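# Balance a wheel by moving its two weights

## Task

Push the balancer's lever downward so the wheel can turn. Then move the two weights on the tyre until the bubble in the hub's level rests entirely within the ring marked on that level. When finished, the lever must still be down and both weights must sit fully on the tyre. This all has to hold by itself, not because the robot is holding it. Finally, release everything and pull the grippers away.

## Robot and tools

Robot: two xArm6 arms, each with a parallel gripper, named left_arm and right_arm. Their URDF roots in the scene frame: left_arm at (+0.053, +0.296, 0) m with quat_wxyz (+0.998, 0, 0, +0.064), right_arm at (-0.051, -0.293, 0) m with quat_wxyz (+0.998, 0, 0, -0.066).

Scene frame: origin on the table surface midway between the arms. +x points out across the table, +z points up, and left_arm sits on the +y side. The arm names are labels only and do not match the left or right of any picture.

Gripper: the fingers extend along the gripper's +z axis and close along its y axis. end_effector_position is the point between the pads when shut, roughly 2 cm short of the fingertips. Closing pushes the fingertips about 10 mm further along +z.

execute_actions takes "actions", a list holding zero or one item, plus an optional "pictures" boolean.
- Empty list: nothing is sent; you get the current state, with pictures.
- Action: {"rows": [...], "steps": n}. n is 1 to 15 (default 15), each step is 1/30 s, and an action must last at least 8 steps. rows holds 1 to 15 rows; row k is used on step k and the final row repeats to fill the remaining steps.
- Wait: {"steps": n} with n up to 300 and no rows. It returns once n steps have elapsed since the previous result, your writing time included.
A refused call moves nothing.

Row layout: a single list of 14 numbers covering both arms, each in [-1, 1], always all 14 even when one arm stays put. Numbers 1 to 6 are left_arm joint offsets in order waist, shoulder, elbow, forearm roll, wrist pitch, wrist roll; number 7 is left_arm opening; numbers 8 to 14 repeat this for right_arm.
Joint numbers are offsets in joint space, not poses. Scale: 1.0 equals 2.036 rad. They count from the joint angles printed in the newest result that lists them; before any such result in the scene, and for the second or later call inside one reply, they count from where the arm is when the action begins. They never add up over rows. An all-zero row therefore drives the arm back to that reference; it does not mean hold still or wait.
Opening is absolute: +1 fully open, -1 fully closed.

Stated joint ranges (rad), same for both arms: waist -6.283 to 6.283, shoulder -2.059 to 2.094, elbow -3.927 to 0.192, forearm roll -6.283 to 6.283, wrist pitch -1.693 to 3.142, wrist roll -6.283 to 6.283. A call that pushes a joint more than 0.010 rad outside its range is refused. True ends may differ by up to 0.010 rad; a request past the true end is cut at that end, and the result may print "joint sent to its limit" (possibly about an action still finishing). Absence of that line proves nothing.

Motion limits: joint targets change at most 3.14 rad/s with about 0.16 s to accelerate, and all joints of one arm are slowed to arrive together. Each step the target stays within 0.623 rad of the measured angle, and if the targets would shift the gripper over 70 mm from where it is, they are pulled back. Big offsets take several actions.

Timing: a result is captured 8 steps before its action ends; those steps run while you compose the next reply. Between calls the arms keep heading to the last row sent until they nearly stop, get blocked, or a step is HELD; after that only a new action moves them on. Fingers still moving keep going.

Result lines:
- State line `left_arm: …` | `right_arm: …`: gripper position (m), quat_wxyz, linear and angular velocity, all in the scene frame. Printed positions can be off, more so at long reach.
- Joint positions / Joint velocities: one block per arm, six joints (rad, rad/s) then the pad gap (m; 0.084 when fully open).
- grip_measured: measured finger opening on the same scale as your opening command.
- "joint command not followed": a clearance check changed or blocked some joint targets; the rest of the row still ran. HELD marks steps where all or part of your row was not sent.
- TORQUE FAULT: a joint hit its load limit; that arm backs off slightly, freezes 10 s and drops the rest of the call. Load limits (N m): waist 45.5, shoulder 45.5, elbow 27.3, forearm roll 27.3, wrist pitch 18.2, wrist roll 18.2, held weight included.
- MOTOR HOT (from 65 °C) and OVER-TEMPERATURE FAULT (at 80 °C, arm braked until cooled). Holding loads, even while you think, heats motors.

Gripping: to hold something, keep commanding an opening well under grip_measured; the gap sets the squeeze, up to about 24 N per pad for parts up to about 6 cm. Fast closing can overshoot. Echoing grip_measured gives a light squeeze that weakens for wider parts. Something may occasionally tug a held part or shove a loose one.

zoom_image: {"camera": name, "region": [x0, y0, x1, y1]} in pixels of that camera's latest image, top-left is (0, 0), region no bigger than 504 by 504. Cameras, all 896x504: cam_head_left, cam_head_right, cam_high, cam_low, cam_left_wrist, cam_right_wrist. Calibration (K, distortion, T_world_to_cam) is supplied; wrist camera poses follow their arm's joints. Useful for reading the bubble against the ring.

read_manual: optional "section", only "licences"; returns licence text, no motion.

finished_scene: {"scene": number of the current scene}. Ends it for good and reports whether the goal was met; call it only after everything rests on its own.

Avoid: knocking or placing anything off the table, arms striking or pressing on each other, dropping or slamming parts, and very hard pushes on the balancer. Release the weights and lever before moving clear.

Each tool is called after "Emit:" as name(argument=value, ...), one argument or row to a line, values as JSON.

## Session

Emit:
execute_actions(
  actions=[],
)

Scene clock: 0.00 s of 6000.00 s.
left_arm: end_effector_position=(+0.3730, -0.4494, +0.1451) grip_measured=+1.00 end_effector_quat_wxyz=(+0.170, +0.654, +0.679, -0.289) end_effector_velocity=(+0.001, +0.000, +0.002) end_effector_angular_velocity=(-0.002, -0.001, +0.001) | right_arm: end_effector_position=(+0.0979, -0.8027, +0.3537) grip_measured=+1.00 end_effector_quat_wxyz=(-0.026, +0.150, +0.963, -0.220) end_effector_velocity=(+0.001, +0.000, +0.001) end_effector_angular_velocity=(-0.001, -0.001, +0.001)
Joint positions: left_arm=[-1.201  1.072 -2.31  -0.629  0.8   -2.335  0.084] | right_arm=[-1.054 -0.119 -1.233 -0.316  1.012  2.387  0.084]
Joint velocities: left_arm=[ 0.001 -0.002  0.    -0.     0.     0.     0.   ] | right_arm=[ 0.001 -0.001 -0.001  0.    -0.    -0.    -0.   ]
Motor temperatures (°C, as the motors report them): left_arm=[33 37 36 39 35 36] | right_arm=[34 35 40 34 41 36]
camera_calibration (this result's frames):
cam_left_wrist: T_world_to_cam=[[0.985214, -0.0258755, -0.169364, -0.321445], [0.0822637, -0.795681, 0.600104, -0.408165], [-0.150288, -0.605163, -0.781787, 0.0275047], [0, 0, 0, 1]] pos_world=[0.354403, -0.316442, 0.212003]
cam_right_wrist: T_world_to_cam=[[0.290688, 0.851437, -0.436527, 0.843192], [0.948744, -0.315633, 0.0161432, -0.286039], [-0.124037, -0.418845, -0.899546, 0.127567], [0, 0, 0, 1]] pos_world=[0.042095, -0.754777, 0.487446]

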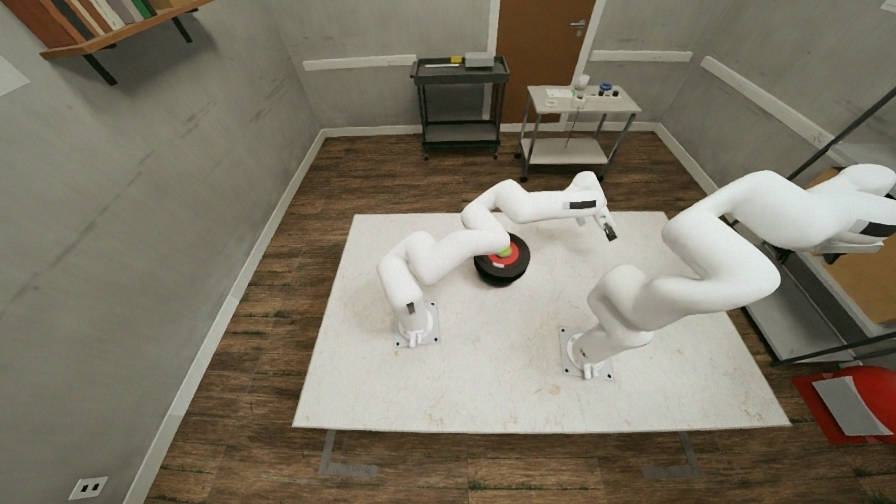

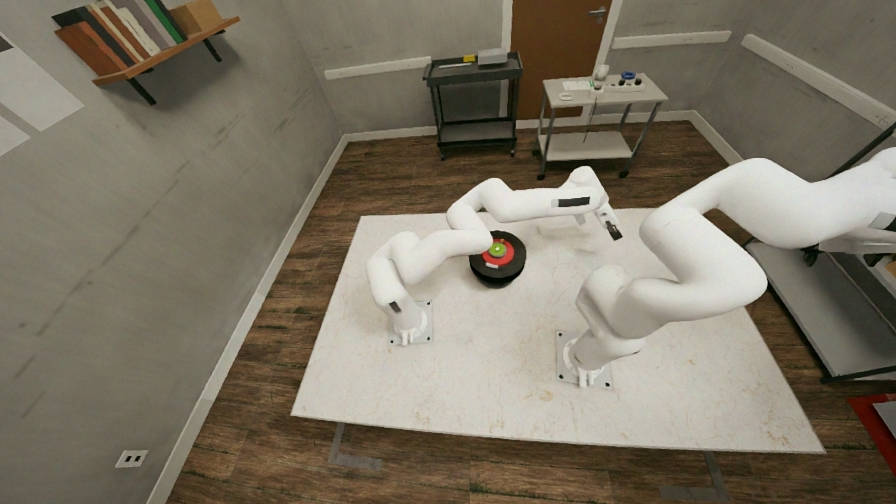

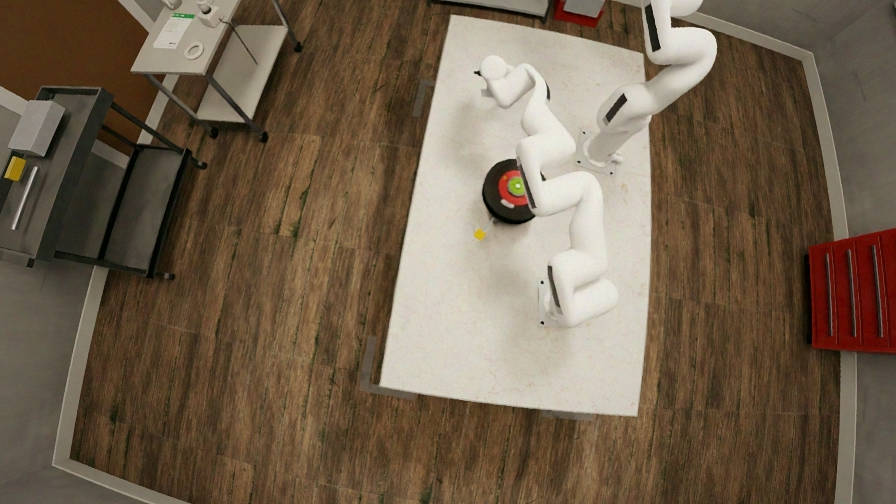

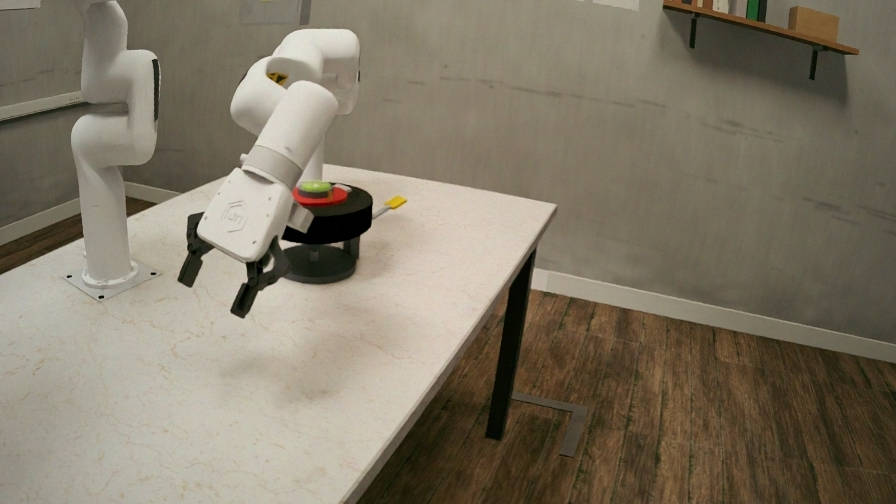

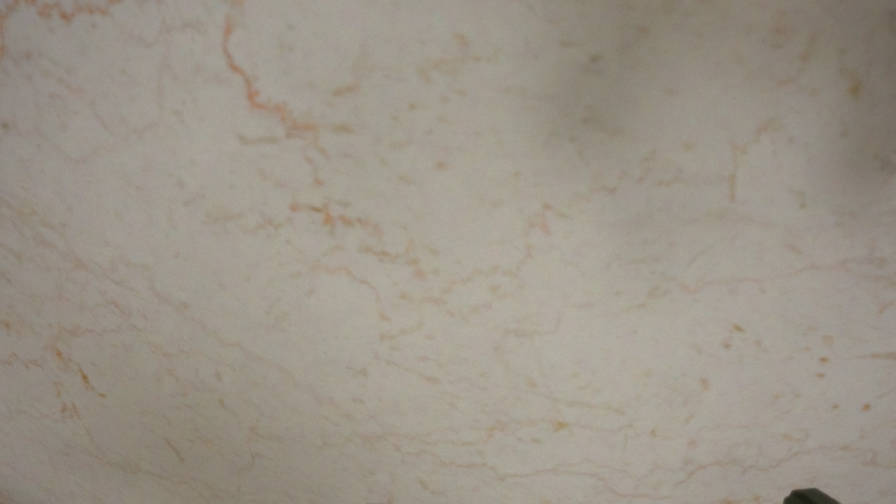

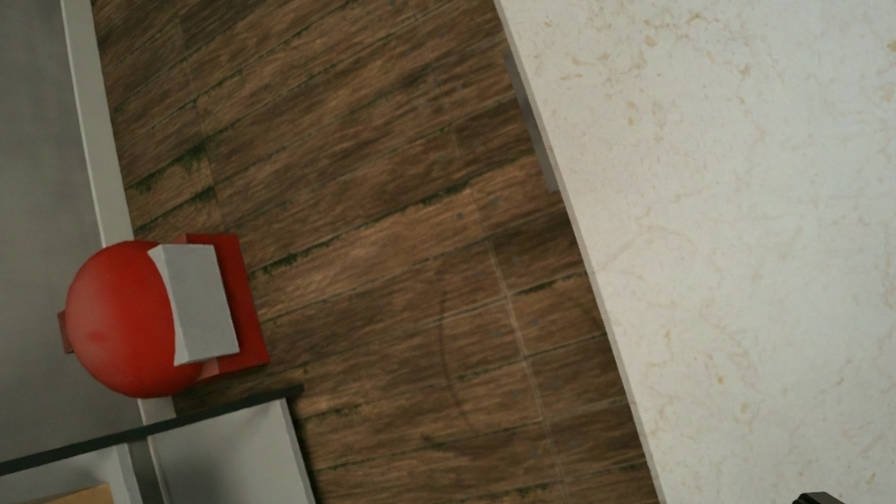

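Emit:
execute_actions(
  actions=[
    {"rows":[[0,-0.3,0,0,0,0.2,-1,0,0,0,0,0,0,1],[0,-0.3,0,0,0,0.2,-1,0,0,0,0,0,0,1],[0,-0.3,0,0,0,0.2,-1,0,0,0,0,0,0,1],[0,-0.3,0,0,0,0.2,-1,0,0,0,0,0,0,1],[0,-0.3,0,0,0,0.2,-1,0,0,0,0,0,0,1],[0,-0.3,0,0,0,0.2,-1,0,0,0,0,0,0,1],[0,-0.3,0,0,0,0.2,-1,0,0,0,0,0,0,1],[0,-0.3,0,0,0,0.2,-1,0,0,0,0,0,0,1],[0,-0.3,0,0,0,0.2,-1,0,0,0,0,0,0,1],[0,-0.3,0,0,0,0.2,-1,0,0,0,0,0,0,1],[0,-0.3,0,0,0,0.2,-1,0,0,0,0,0,0,1],[0,-0.3,0,0,0,0.2,-1,0,0,0,0,0,0,1],[0,-0.3,0,0,0,0.2,-1,0,0,0,0,0,0,1],[0,-0.3,0,0,0,0.2,-1,0,0,0,0,0,0,1],[0.294,-0.75,0.6,0.309,0.3,1,-1,0,0,0,0,0,0,1]],"steps":15},
  ],
)

Emit:
execute_actions(
  actions=[
    {"steps":60},
  ],
)

Scene clock: 1.40 s of 6000.00 s.
left_arm: end_effector_position=(+0.3768, -0.4565, +0.2260) grip_measured=+0.09 end_effector_quat_wxyz=(+0.224, +0.674, +0.639, -0.295) end_effector_velocity=(+0.024, -0.033, +0.556) end_effector_angular_velocity=(-0.670, -0.593, -0.255) | right_arm: end_effector_position=(+0.0979, -0.8027, +0.3537) grip_measured=+1.00 end_effector_quat_wxyz=(-0.026, +0.150, +0.963, -0.220) end_effector_velocity=(+0.000, -0.000, +0.000) end_effector_angular_velocity=(-0.000, +0.001, +0.000)
Joint positions: left_arm=[-1.202  0.972 -2.31  -0.629  0.8   -2.268  0.048] | right_arm=[-1.054 -0.119 -1.233 -0.316  1.012  2.387  0.084]
Joint velocities: left_arm=[ 0.004 -0.626 -0.078 -0.001 -0.015  0.369 -0.178] | right_arm=[ 0.     0.    -0.001 -0.001  0.001 -0.     0.   ]
Motor temperatures (°C, as the motors report them): left_arm=[33 37 36 39 35 36] | right_arm=[34 35 41 34 41 36]
Steps of this call (steps 1 to 35: nothing new was sent; steps 36 to 42: the first 7 steps of this action). Readings (joint positions):
36: left_arm=[-1.201 1.072 -2.310 -0.629 0.800 -2.335] | right_arm=[-1.054 -0.119 -1.233 -0.316 1.012 2.387]
37: left_arm=[-1.201 1.069 -2.308 -0.629 0.800 -2.332] | right_arm=[-1.054 -0.119 -1.233 -0.316 1.012 2.387]
39: left_arm=[-1.201 1.040 -2.300 -0.629 0.802 -2.308] | right_arm=[-1.054 -0.119 -1.233 -0.316 1.012 2.387]
42: the state above

Scene clock: 3.40 s of 6000.00 s.
left_arm: end_effector_position=(+0.3882, +0.1238, +0.3746) grip_measured=-1.00 end_effector_quat_wxyz=(+0.025, +0.994, -0.086, +0.061) end_effector_velocity=(-0.002, +0.005, -0.003) end_effector_angular_velocity=(+0.014, +0.001, -0.047) | right_arm: end_effector_position=(+0.0979, -0.8027, +0.3537) grip_measured=+1.00 end_effector_quat_wxyz=(-0.026, +0.150, +0.963, -0.220) end_effector_velocity=(-0.000, +0.000, -0.001) end_effector_angular_velocity=(+0.001, +0.000, -0.000)
Joint positions: left_arm=[-0.604 -0.453 -1.089 -0.001  1.41  -0.304  0.   ] | right_arm=[-1.054 -0.119 -1.233 -0.316  1.012  2.387  0.084]
Joint velocities: left_arm=[ 0.005 -0.009  0.012  0.005  0.005  0.052  0.   ] | right_arm=[-0.    -0.     0.002  0.    -0.     0.    -0.   ]
Motor temperatures (°C, as the motors report them): left_arm=[33 38 37 39 35 36] | right_arm=[34 35 42 34 41 36]
Kept back: nothing.
Steps of this call (steps 1 to 8: the last 8 steps of your previous action; steps 9 to 60: the robot went on to your last target). Readings (joint positions):
1: left_arm=[-1.201 0.952 -2.311 -0.629 0.800 -2.256] | right_arm=[-1.054 -0.119 -1.233 -0.316 1.012 2.387]
2: left_arm=[-1.201 0.933 -2.311 -0.629 0.800 -2.243] | right_arm=[-1.054 -0.119 -1.233 -0.316 1.012 2.387]
4: left_arm=[-1.201 0.896 -2.310 -0.629 0.800 -2.218] | right_arm=[-1.054 -0.119 -1.233 -0.316 1.012 2.387]
8: left_arm=[-1.201 0.818 -2.310 -0.629 0.800 -2.166] | right_arm=[-1.054 -0.119 -1.233 -0.316 1.012 2.387]
60: the state above

Emit:
execute_actions(
  actions=[],
)

Scene clock: 4.90 s of 6000.00 s.
left_arm: end_effector_position=(+0.3878, +0.1244, +0.3749) grip_measured=-1.00 end_effector_quat_wxyz=(+0.025, +0.994, -0.087, +0.061) end_effector_velocity=(+0.000, +0.001, +0.001) end_effector_angular_velocity=(-0.001, -0.002, +0.002) | right_arm: end_effector_position=(+0.0979, -0.8027, +0.3537) grip_measured=+1.00 end_effector_quat_wxyz=(-0.026, +0.150, +0.963, -0.220) end_effector_velocity=(+0.000, +0.000, +0.001) end_effector_angular_velocity=(-0.001, -0.002, -0.001)
Joint positions: left_arm=[-0.603 -0.455 -1.088 -0.     1.411 -0.3    0.   ] | right_arm=[-1.054 -0.119 -1.233 -0.316  1.012  2.387  0.084]
Joint velocities: left_arm=[ 0.002 -0.001 -0.    -0.    -0.    -0.     0.   ] | right_arm=[-0.    -0.001 -0.001  0.002  0.    -0.     0.   ]
Motor temperatures (°C, as the motors report them): left_arm=[33 38 37 39 35 36] | right_arm=[34 35 42 34 41 36]
Kept back: nothing.
Steps of this call (steps 1 to 15: the robot went on to your last target; steps 16 to 45: nothing new was sent). Readings (joint positions):
1: left_arm=[-0.604 -0.453 -1.089 -0.001 1.410 -0.302] | right_arm=[-1.054 -0.119 -1.233 -0.316 1.012 2.387]
2: left_arm=[-0.604 -0.453 -1.089 -0.000 1.410 -0.302] | right_arm=[-1.054 -0.119 -1.233 -0.316 1.012 2.387]
4: left_arm=[-0.603 -0.454 -1.089 -0.000 1.410 -0.301] | right_arm=[-1.054 -0.119 -1.233 -0.316 1.012 2.387]
8: left_arm=[-0.603 -0.455 -1.088 -0.000 1.411 -0.300] | right_arm=[-1.054 -0.119 -1.233 -0.316 1.012 2.387]
45: the state above
All arms were judged still, so your last target was given up. Only a new action makes them travel on or press farther. Fingers that are still opening or closing keep moving.
camera_calibration (this result's frames):
cam_left_wrist: T_world_to_cam=[[-0.180012, -0.982989, 0.0364578, 0.211484], [-0.975256, 0.173515, -0.137, 0.475188], [0.128343, -0.0602173, -0.9899, 0.45879], [0, 0, 0, 1]] pos_world=[0.442617, 0.153062, 0.511546]
cam_right_wrist: T_world_to_cam=[[0.290688, 0.851437, -0.436527, 0.843192], [0.948744, -0.315633, 0.0161431, -0.286039], [-0.124037, -0.418845, -0.899546, 0.127567], [0, 0, 0, 1]] pos_world=[0.042095, -0.754777, 0.487446]

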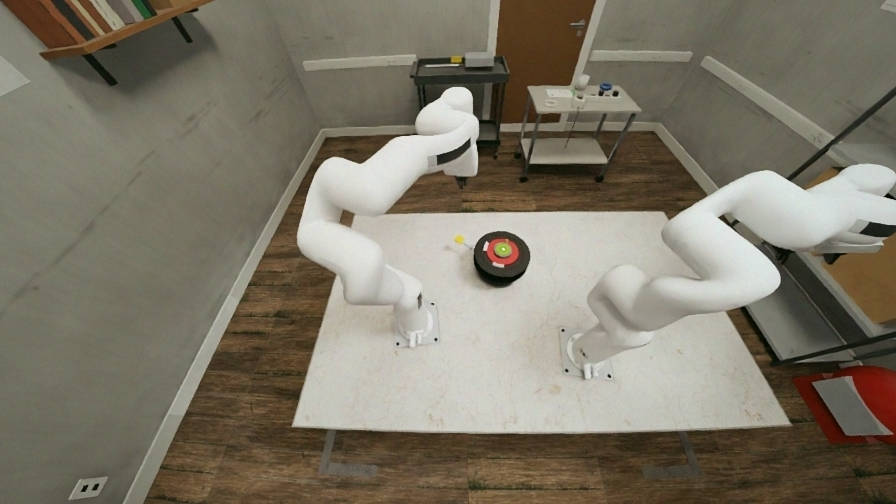

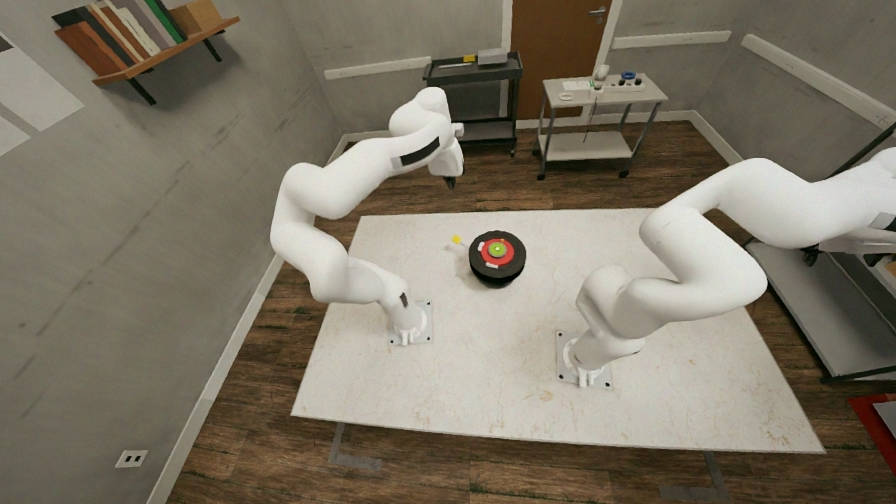

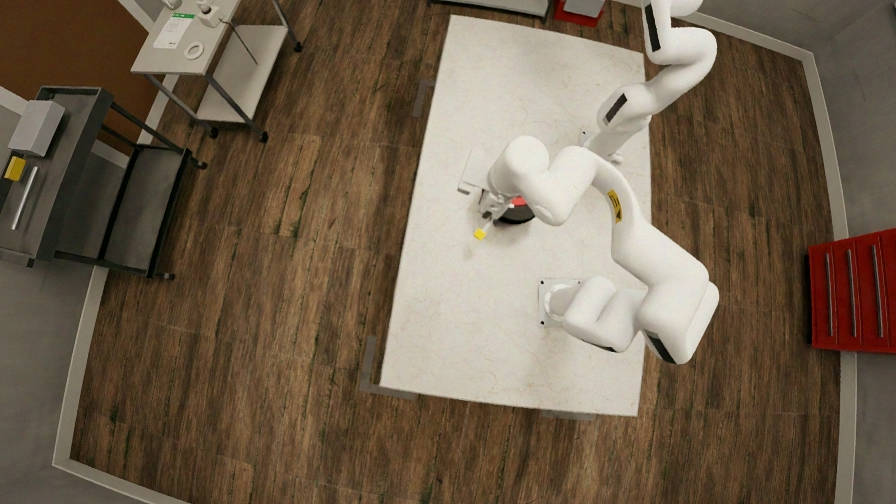

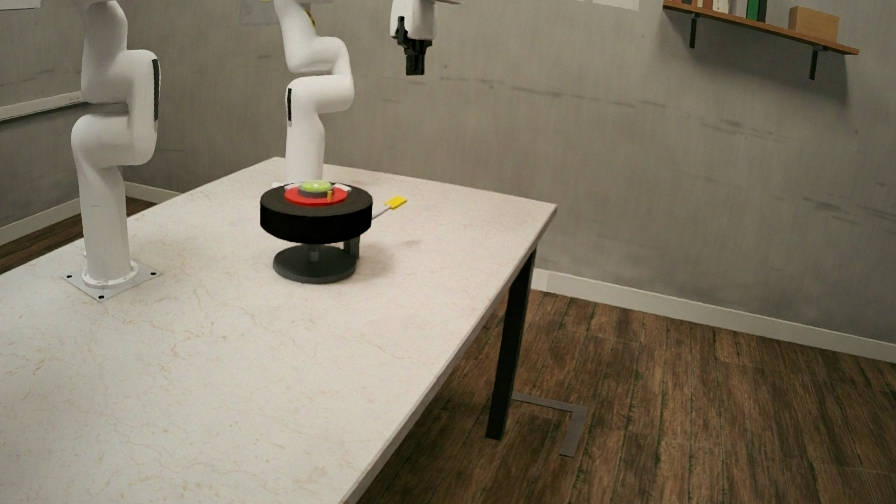

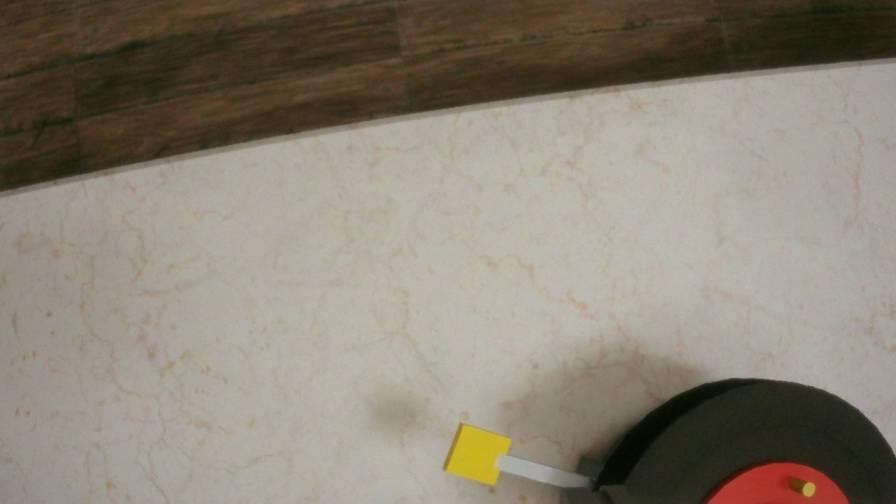

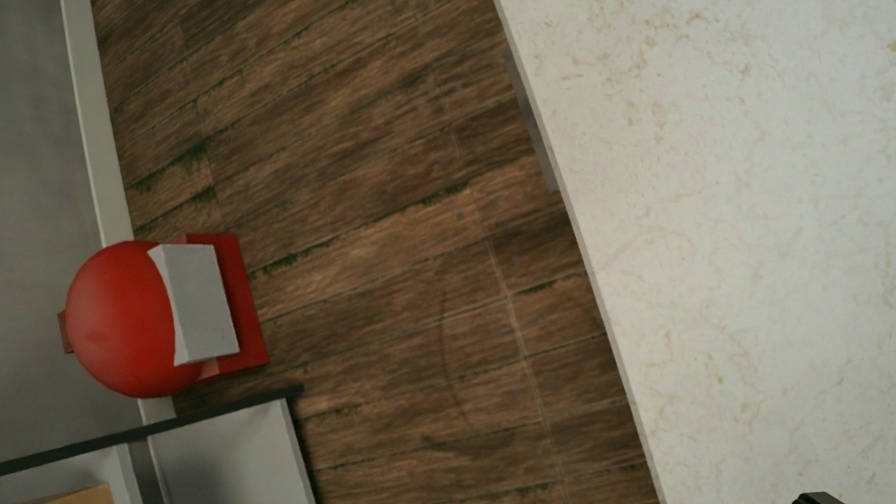

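Emit:
execute_actions(
  actions=[
    {"rows":[[0,0.01,0.04,0,-0.04,0,-1,0,0,0,0,0,0,1],[0,0.02,0.09,0,-0.085,0,-1,0,0,0,0,0,0,1],[0,0.035,0.14,0,-0.13,0,-1,0,0,0,0,0,0,1],[0,0.049,0.204,0,-0.189,0,-1,0,0,0,0,0,0,1]],"steps":15},
  ],
)

Emit:
execute_actions(
  actions=[
    {"steps":10},
  ],
  pictures=true,
)

Scene clock: 5.77 s of 6000.00 s.
left_arm: end_effector_position=(+0.3927, +0.1219, +0.3078) grip_measured=-1.00 end_effector_quat_wxyz=(+0.016, +0.995, -0.087, +0.040) end_effector_velocity=(-0.025, +0.012, -0.473) end_effector_angular_velocity=(+0.201, +0.391, -0.001) | right_arm: end_effector_position=(+0.0979, -0.8027, +0.3537) grip_measured=+1.00 end_effector_quat_wxyz=(-0.026, +0.150, +0.963, -0.220) end_effector_velocity=(+0.000, -0.000, +0.001) end_effector_angular_velocity=(-0.002, -0.001, +0.000)
Joint positions: left_arm=[-0.603 -0.419 -0.938 -0.     1.272 -0.3    0.   ] | right_arm=[-1.054 -0.119 -1.233 -0.316  1.012  2.387  0.084]
Joint velocities: left_arm=[-0.002  0.266  1.01   0.    -0.837 -0.001  0.   ] | right_arm=[ 0.001 -0.001 -0.001  0.001 -0.001  0.     0.   ]
Motor temperatures (°C, as the motors report them): left_arm=[33 38 37 39 35 36] | right_arm=[34 35 43 34 41 36]
Steps of this call (steps 1 to 19: nothing new was sent; steps 20 to 26: the first 7 steps of this action). Readings (joint positions):
20: left_arm=[-0.603 -0.455 -1.088 -0.000 1.411 -0.300] | right_arm=[-1.054 -0.119 -1.233 -0.316 1.012 2.387]
21: left_arm=[-0.603 -0.455 -1.085 -0.000 1.406 -0.300] | right_arm=[-1.054 -0.119 -1.233 -0.316 1.012 2.387]
23: left_arm=[-0.603 -0.448 -1.048 -0.000 1.361 -0.300] | right_arm=[-1.054 -0.119 -1.233 -0.316 1.012 2.387]
26: the state above

Scene clock: 6.10 s of 6000.00 s.
left_arm: end_effector_position=(+0.3740, +0.1315, +0.1925) grip_measured=-1.00 end_effector_quat_wxyz=(-0.000, +0.996, -0.088, -0.001) end_effector_velocity=(+0.005, -0.002, -0.033) end_effector_angular_velocity=(-0.025, -0.048, +0.000) | right_arm: end_effector_position=(+0.0979, -0.8027, +0.3537) grip_measured=+1.00 end_effector_quat_wxyz=(-0.026, +0.150, +0.963, -0.220) end_effector_velocity=(+0.001, -0.000, +0.001) end_effector_angular_velocity=(-0.003, -0.003, +0.001)
Joint positions: left_arm=[-0.603 -0.356 -0.679 -0.     1.038 -0.3    0.   ] | right_arm=[-1.054 -0.119 -1.233 -0.316  1.012  2.387  0.084]
Joint velocities: left_arm=[-0.     0.014  0.1   -0.    -0.167  0.     0.   ] | right_arm=[ 0.    -0.001 -0.002  0.001 -0.001 -0.    -0.   ]
Motor temperatures (°C, as the motors report them): left_arm=[33 38 37 39 35 36] | right_arm=[34 35 43 34 41 36]
Kept back: nothing.
Steps of this call (steps 1 to 8: the last 8 steps of your previous action; steps 9 to 10: the robot went on to your last target). Readings (joint positions):
1: left_arm=[-0.603 -0.411 -0.906 -0.000 1.243 -0.300] | right_arm=[-1.054 -0.119 -1.233 -0.316 1.012 2.387]
2: left_arm=[-0.603 -0.403 -0.876 -0.000 1.214 -0.300] | right_arm=[-1.054 -0.119 -1.233 -0.316 1.012 2.387]
4: left_arm=[-0.603 -0.388 -0.813 -0.000 1.155 -0.300] | right_arm=[-1.054 -0.119 -1.233 -0.316 1.012 2.387]
8: left_arm=[-0.603 -0.360 -0.698 -0.000 1.055 -0.300] | right_arm=[-1.054 -0.119 -1.233 -0.316 1.012 2.387]
10: the state above
camera_calibration (this result's frames):
cam_left_wrist: T_world_to_cam=[[-0.177975, -0.984031, -0.00285853, 0.229587], [-0.983996, 0.177993, -0.00835551, 0.413376], [0.00873088, 0.00132571, -0.999961, 0.31902], [0, 0, 0, 1]] pos_world=[0.444836, 0.15192, 0.323118]
cam_right_wrist: T_world_to_cam=[[0.290688, 0.851437, -0.436527, 0.843192], [0.948744, -0.315633, 0.0161429, -0.286038], [-0.124037, -0.418845, -0.899546, 0.127567], [0, 0, 0, 1]] pos_world=[0.042095, -0.754777, 0.487446]

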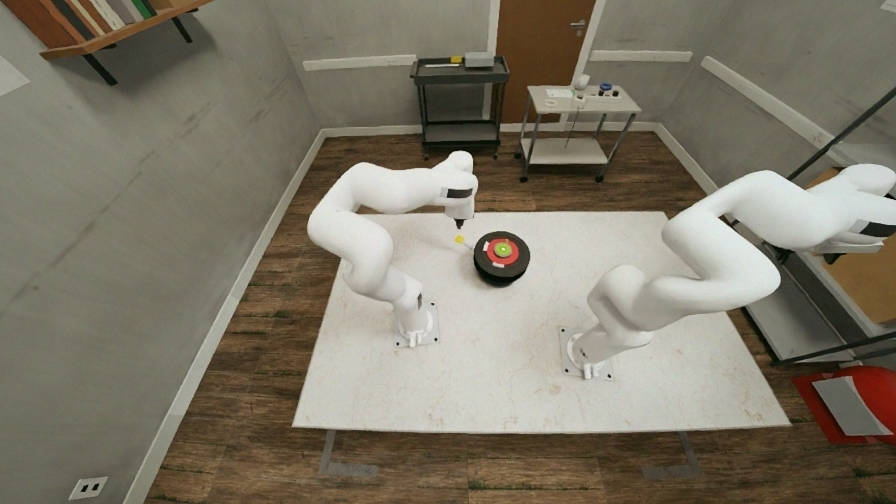

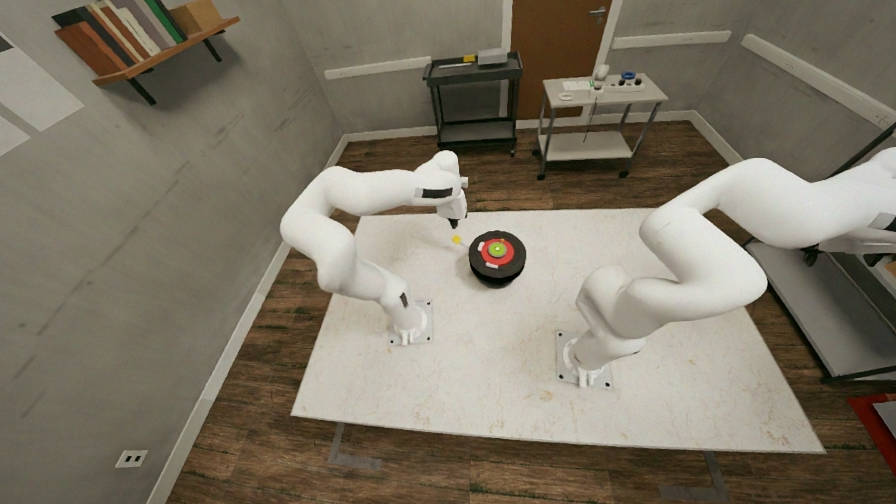

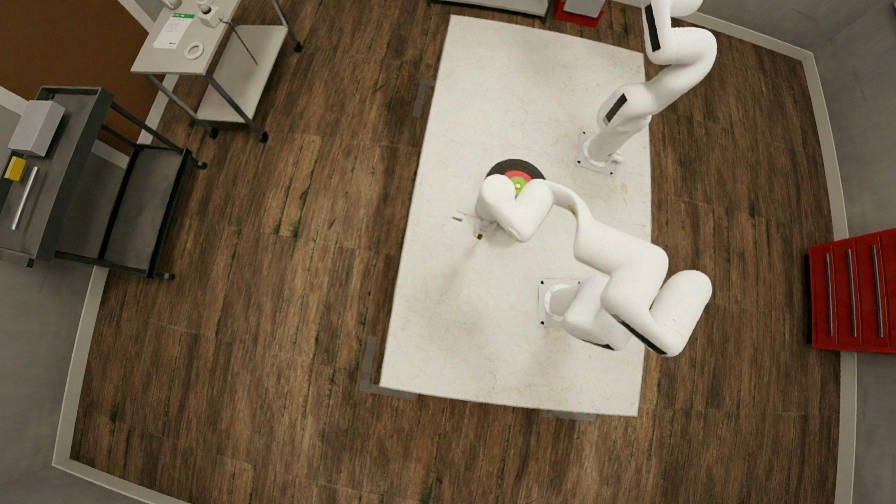

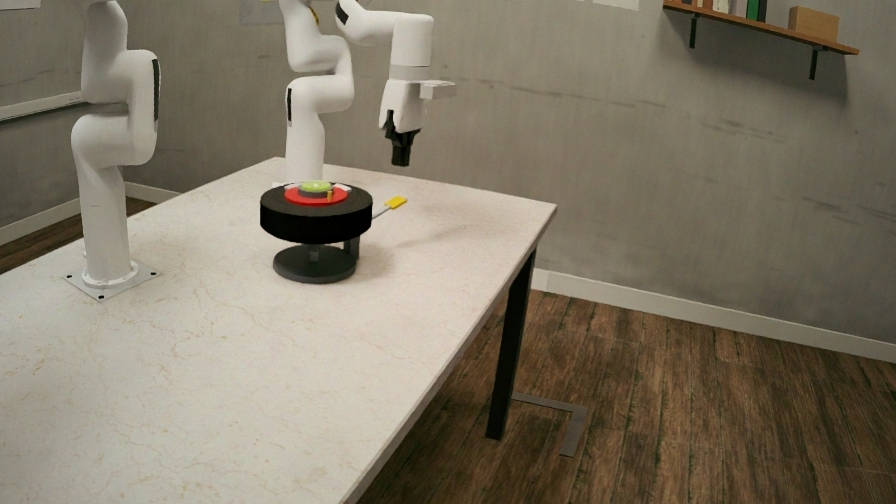

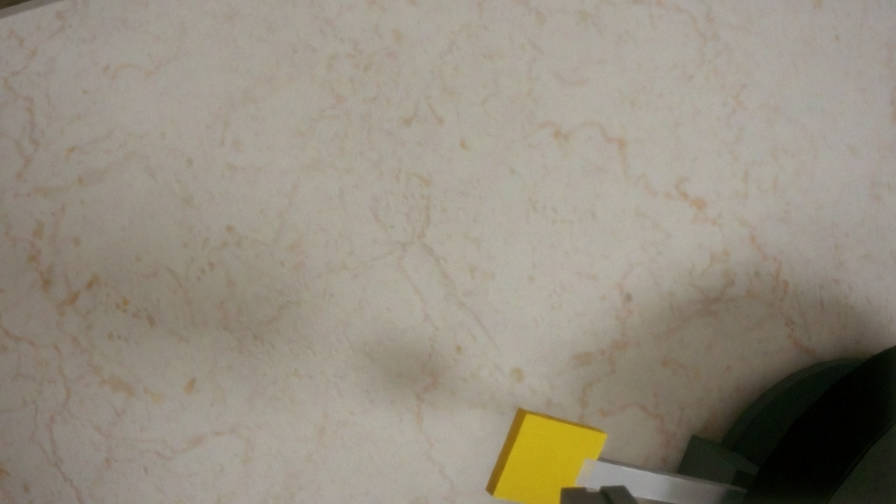

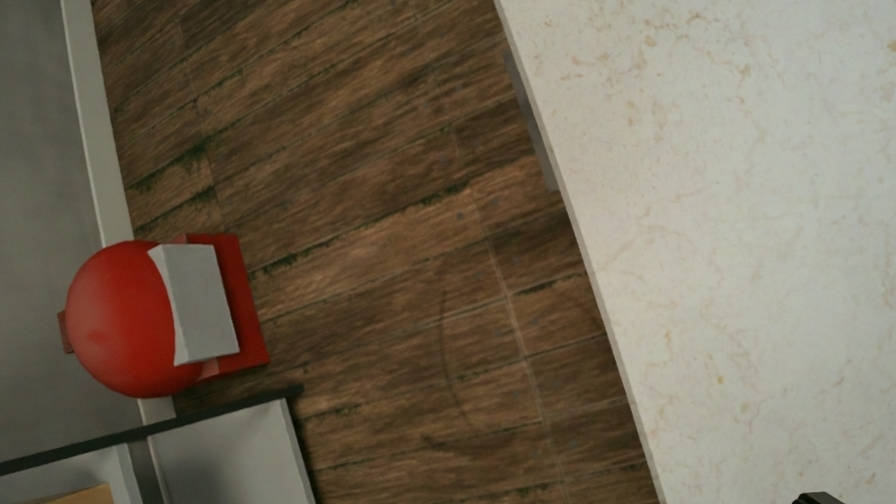

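Emit:
execute_actions(
  actions=[
    {"rows":[[0,0.008,0.009,0,-0.017,0,-1,0,0,0,0,0,0,1],[0,0.016,0.018,0,-0.035,0,-1,0,0,0,0,0,0,1],[0,0.024,0.027,0,-0.052,0,-1,0,0,0,0,0,0,1],[0,0.032,0.036,0,-0.07,0,-1,0,0,0,0,0,0,1],[0,0.04,0.045,0,-0.087,0,-1,0,0,0,0,0,0,1],[0,0.048,0.053,0,-0.103,0,-1,0,0,0,0,0,0,1],[0,0.055,0.056,0,-0.113,0,-1,0,0,0,0,0,0,1],[0,0.062,0.06,0,-0.124,0,-1,0,0,0,0,0,0,1],[0,0.07,0.063,0,-0.134,0,-1,0,0,0,0,0,0,1],[0,0.077,0.067,0,-0.145,0,-1,0,0,0,0,0,0,1],[0,0.085,0.07,0,-0.155,0,-1,0,0,0,0,0,0,1],[0,0.092,0.073,0,-0.166,0,-1,0,0,0,0,0,0,1],[0,0.1,0.076,0,-0.176,0,-1,0,0,0,0,0,0,1],[0,0.107,0.079,0,-0.187,0,-1,0,0,0,0,0,0,1],[0,0.1145,0.0815,0,-0.197,0,-1,0,0,0,0,0,0,1]],"steps":15},
  ],
)

Emit:
execute_actions(
  actions=[
    {"steps":18},
  ],
  pictures=true,
)

Scene clock: 7.27 s of 6000.00 s.
left_arm: end_effector_position=(+0.3758, +0.1306, +0.1575) grip_measured=-1.00 end_effector_quat_wxyz=(+0.000, +0.996, -0.087, +0.001) end_effector_velocity=(-0.021, +0.011, -0.293) end_effector_angular_velocity=(+0.029, +0.055, -0.001) | right_arm: end_effector_position=(+0.0979, -0.8027, +0.3537) grip_measured=+1.00 end_effector_quat_wxyz=(-0.026, +0.150, +0.963, -0.220) end_effector_velocity=(+0.000, +0.000, -0.001) end_effector_angular_velocity=(+0.001, -0.001, +0.000)
Joint positions: left_arm=[-0.603 -0.302 -0.618 -0.     0.918 -0.3    0.   ] | right_arm=[-1.054 -0.119 -1.233 -0.316  1.012  2.387  0.084]
Joint velocities: left_arm=[-0.     0.451  0.497  0.    -0.887  0.     0.   ] | right_arm=[ 0.     0.001  0.001  0.001 -0.001  0.    -0.   ]
Motor temperatures (°C, as the motors report them): left_arm=[33 38 38 39 35 36] | right_arm=[34 35 43 34 41 36]
Steps of this call (steps 1 to 28: the robot went on to your last target; steps 29 to 35: the first 7 steps of this action). Readings (joint positions):
29: left_arm=[-0.603 -0.355 -0.673 -0.000 1.026 -0.300] | right_arm=[-1.054 -0.119 -1.233 -0.316 1.012 2.387]
30: left_arm=[-0.603 -0.354 -0.672 -0.000 1.022 -0.300] | right_arm=[-1.054 -0.119 -1.233 -0.316 1.012 2.387]
32: left_arm=[-0.603 -0.341 -0.661 -0.000 0.995 -0.300] | right_arm=[-1.054 -0.119 -1.233 -0.316 1.012 2.387]
35: the state above

Scene clock: 7.87 s of 6000.00 s.
left_arm: end_effector_position=(+0.3741, +0.1315, +0.0758) grip_measured=-1.00 end_effector_quat_wxyz=(+0.000, +0.996, -0.087, +0.001) end_effector_velocity=(+0.000, +0.001, -0.003) end_effector_angular_velocity=(-0.000, -0.001, +0.002) | right_arm: end_effector_position=(+0.0979, -0.8027, +0.3537) grip_measured=+1.00 end_effector_quat_wxyz=(-0.026, +0.150, +0.963, -0.220) end_effector_velocity=(+0.000, -0.000, +0.001) end_effector_angular_velocity=(-0.003, -0.001, +0.001)
Joint positions: left_arm=[-0.603 -0.124 -0.515 -0.     0.637 -0.3    0.   ] | right_arm=[-1.054 -0.119 -1.233 -0.316  1.012  2.387  0.084]
Joint velocities: left_arm=[ 0.001  0.007  0.004  0.    -0.012 -0.     0.   ] | right_arm=[ 0.    -0.001 -0.001 -0.    -0.001 -0.     0.   ]
Motor temperatures (°C, as the motors report them): left_arm=[33 38 38 39 35 36] | right_arm=[34 35 43 34 41 36]
Kept back: nothing.
Steps of this call (steps 1 to 8: the last 8 steps of your previous action; steps 9 to 18: the robot went on to your last target). Readings (joint positions):
1: left_arm=[-0.603 -0.286 -0.602 -0.000 0.888 -0.300] | right_arm=[-1.054 -0.119 -1.233 -0.316 1.012 2.387]
2: left_arm=[-0.603 -0.270 -0.587 -0.000 0.860 -0.300] | right_arm=[-1.054 -0.119 -1.233 -0.316 1.012 2.387]
4: left_arm=[-0.603 -0.239 -0.565 -0.000 0.807 -0.300] | right_arm=[-1.054 -0.119 -1.233 -0.316 1.012 2.387]
8: left_arm=[-0.603 -0.178 -0.536 -0.000 0.715 -0.300] | right_arm=[-1.054 -0.119 -1.233 -0.316 1.012 2.387]
18: the state above
camera_calibration (this result's frames):
cam_left_wrist: T_world_to_cam=[[-0.177927, -0.984042, -0.00177176, 0.229125], [-0.983969, 0.177935, -0.0119837, 0.412797], [0.0121077, -0.00038886, -0.999927, 0.20126], [0, 0, 0, 1]] pos_world=[0.44451, 0.152096, 0.206598]
cam_right_wrist: T_world_to_cam=[[0.290688, 0.851437, -0.436527, 0.843192], [0.948744, -0.315633, 0.0161429, -0.286038], [-0.124038, -0.418845, -0.899546, 0.127567], [0, 0, 0, 1]] pos_world=[0.0420949, -0.754777, 0.487446]

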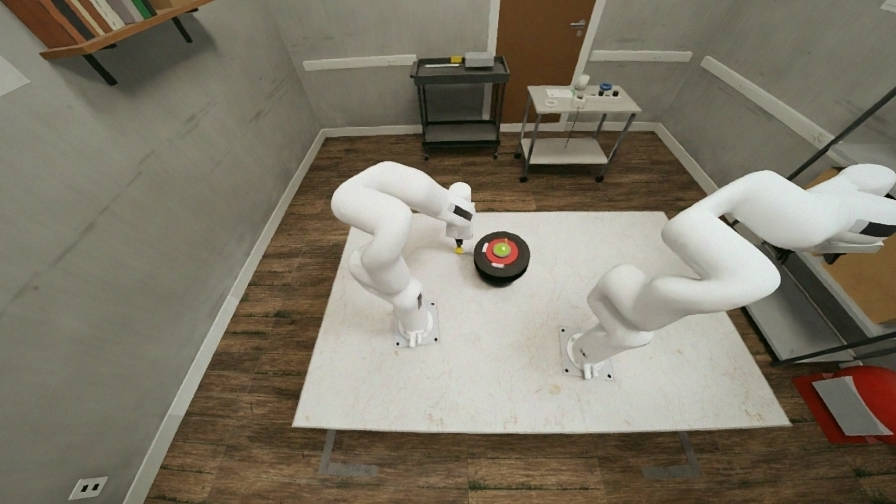

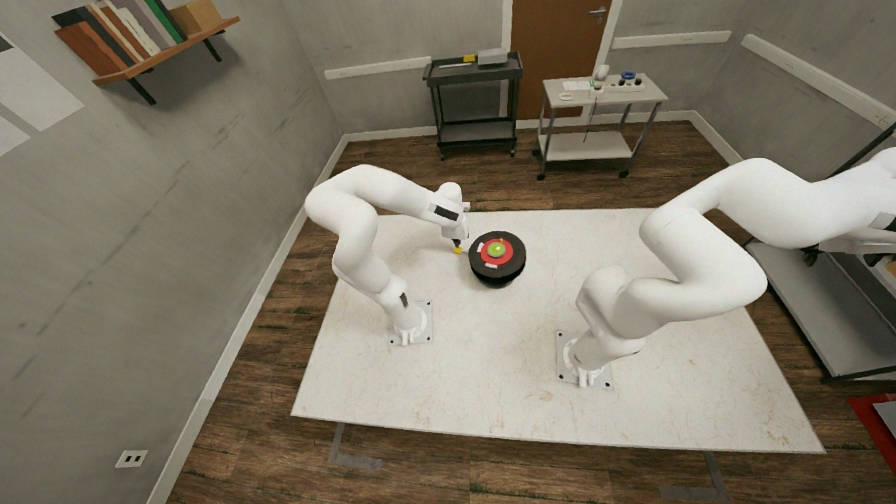

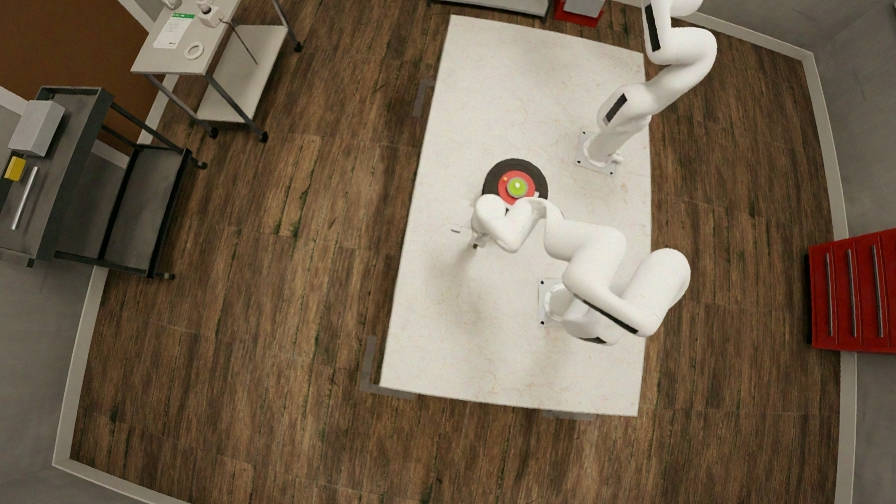

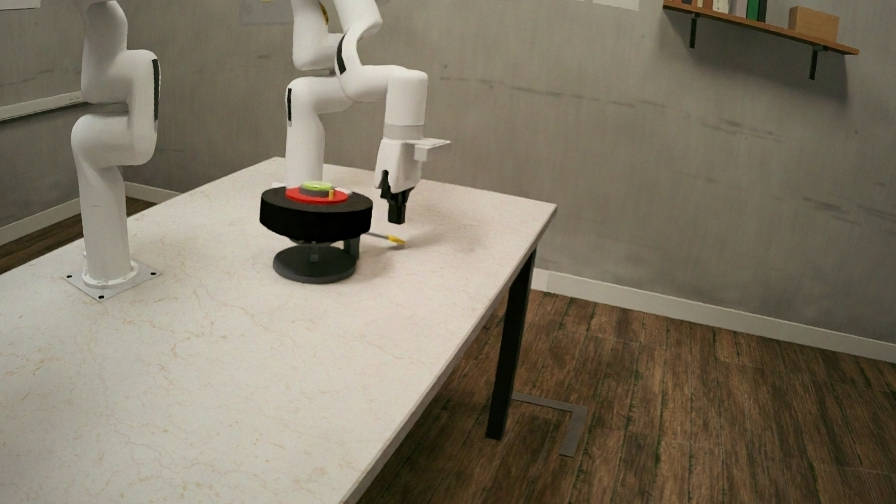

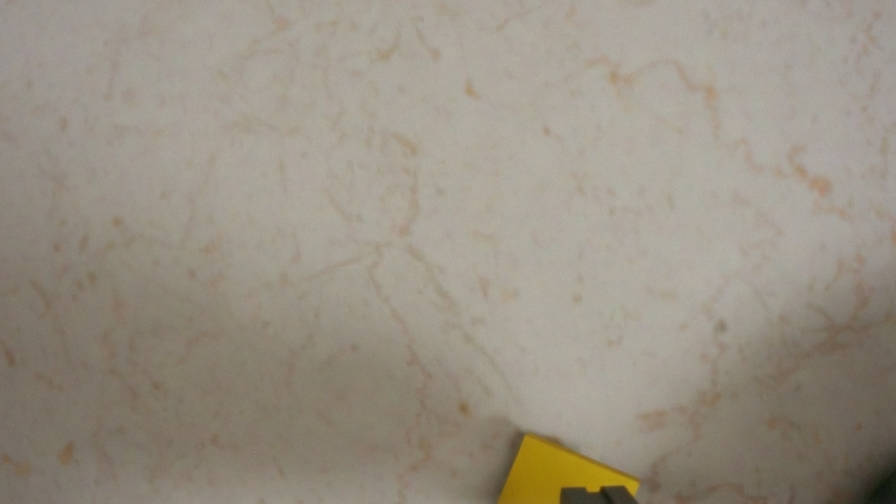

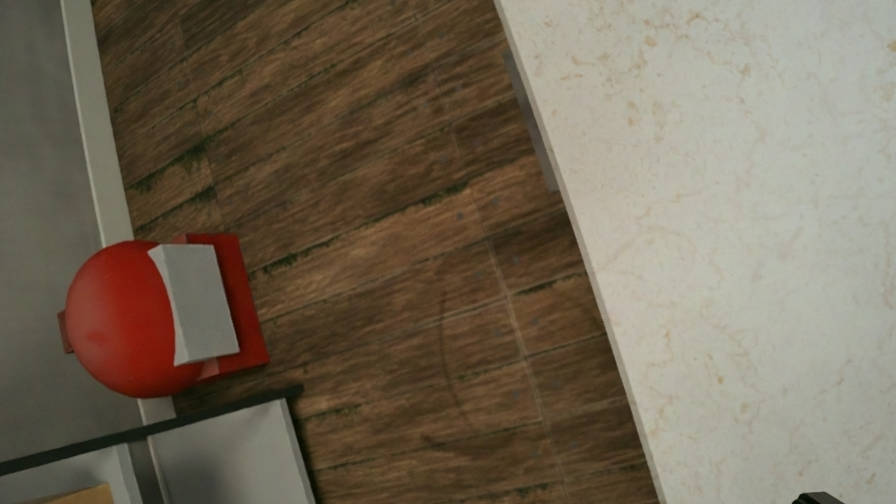

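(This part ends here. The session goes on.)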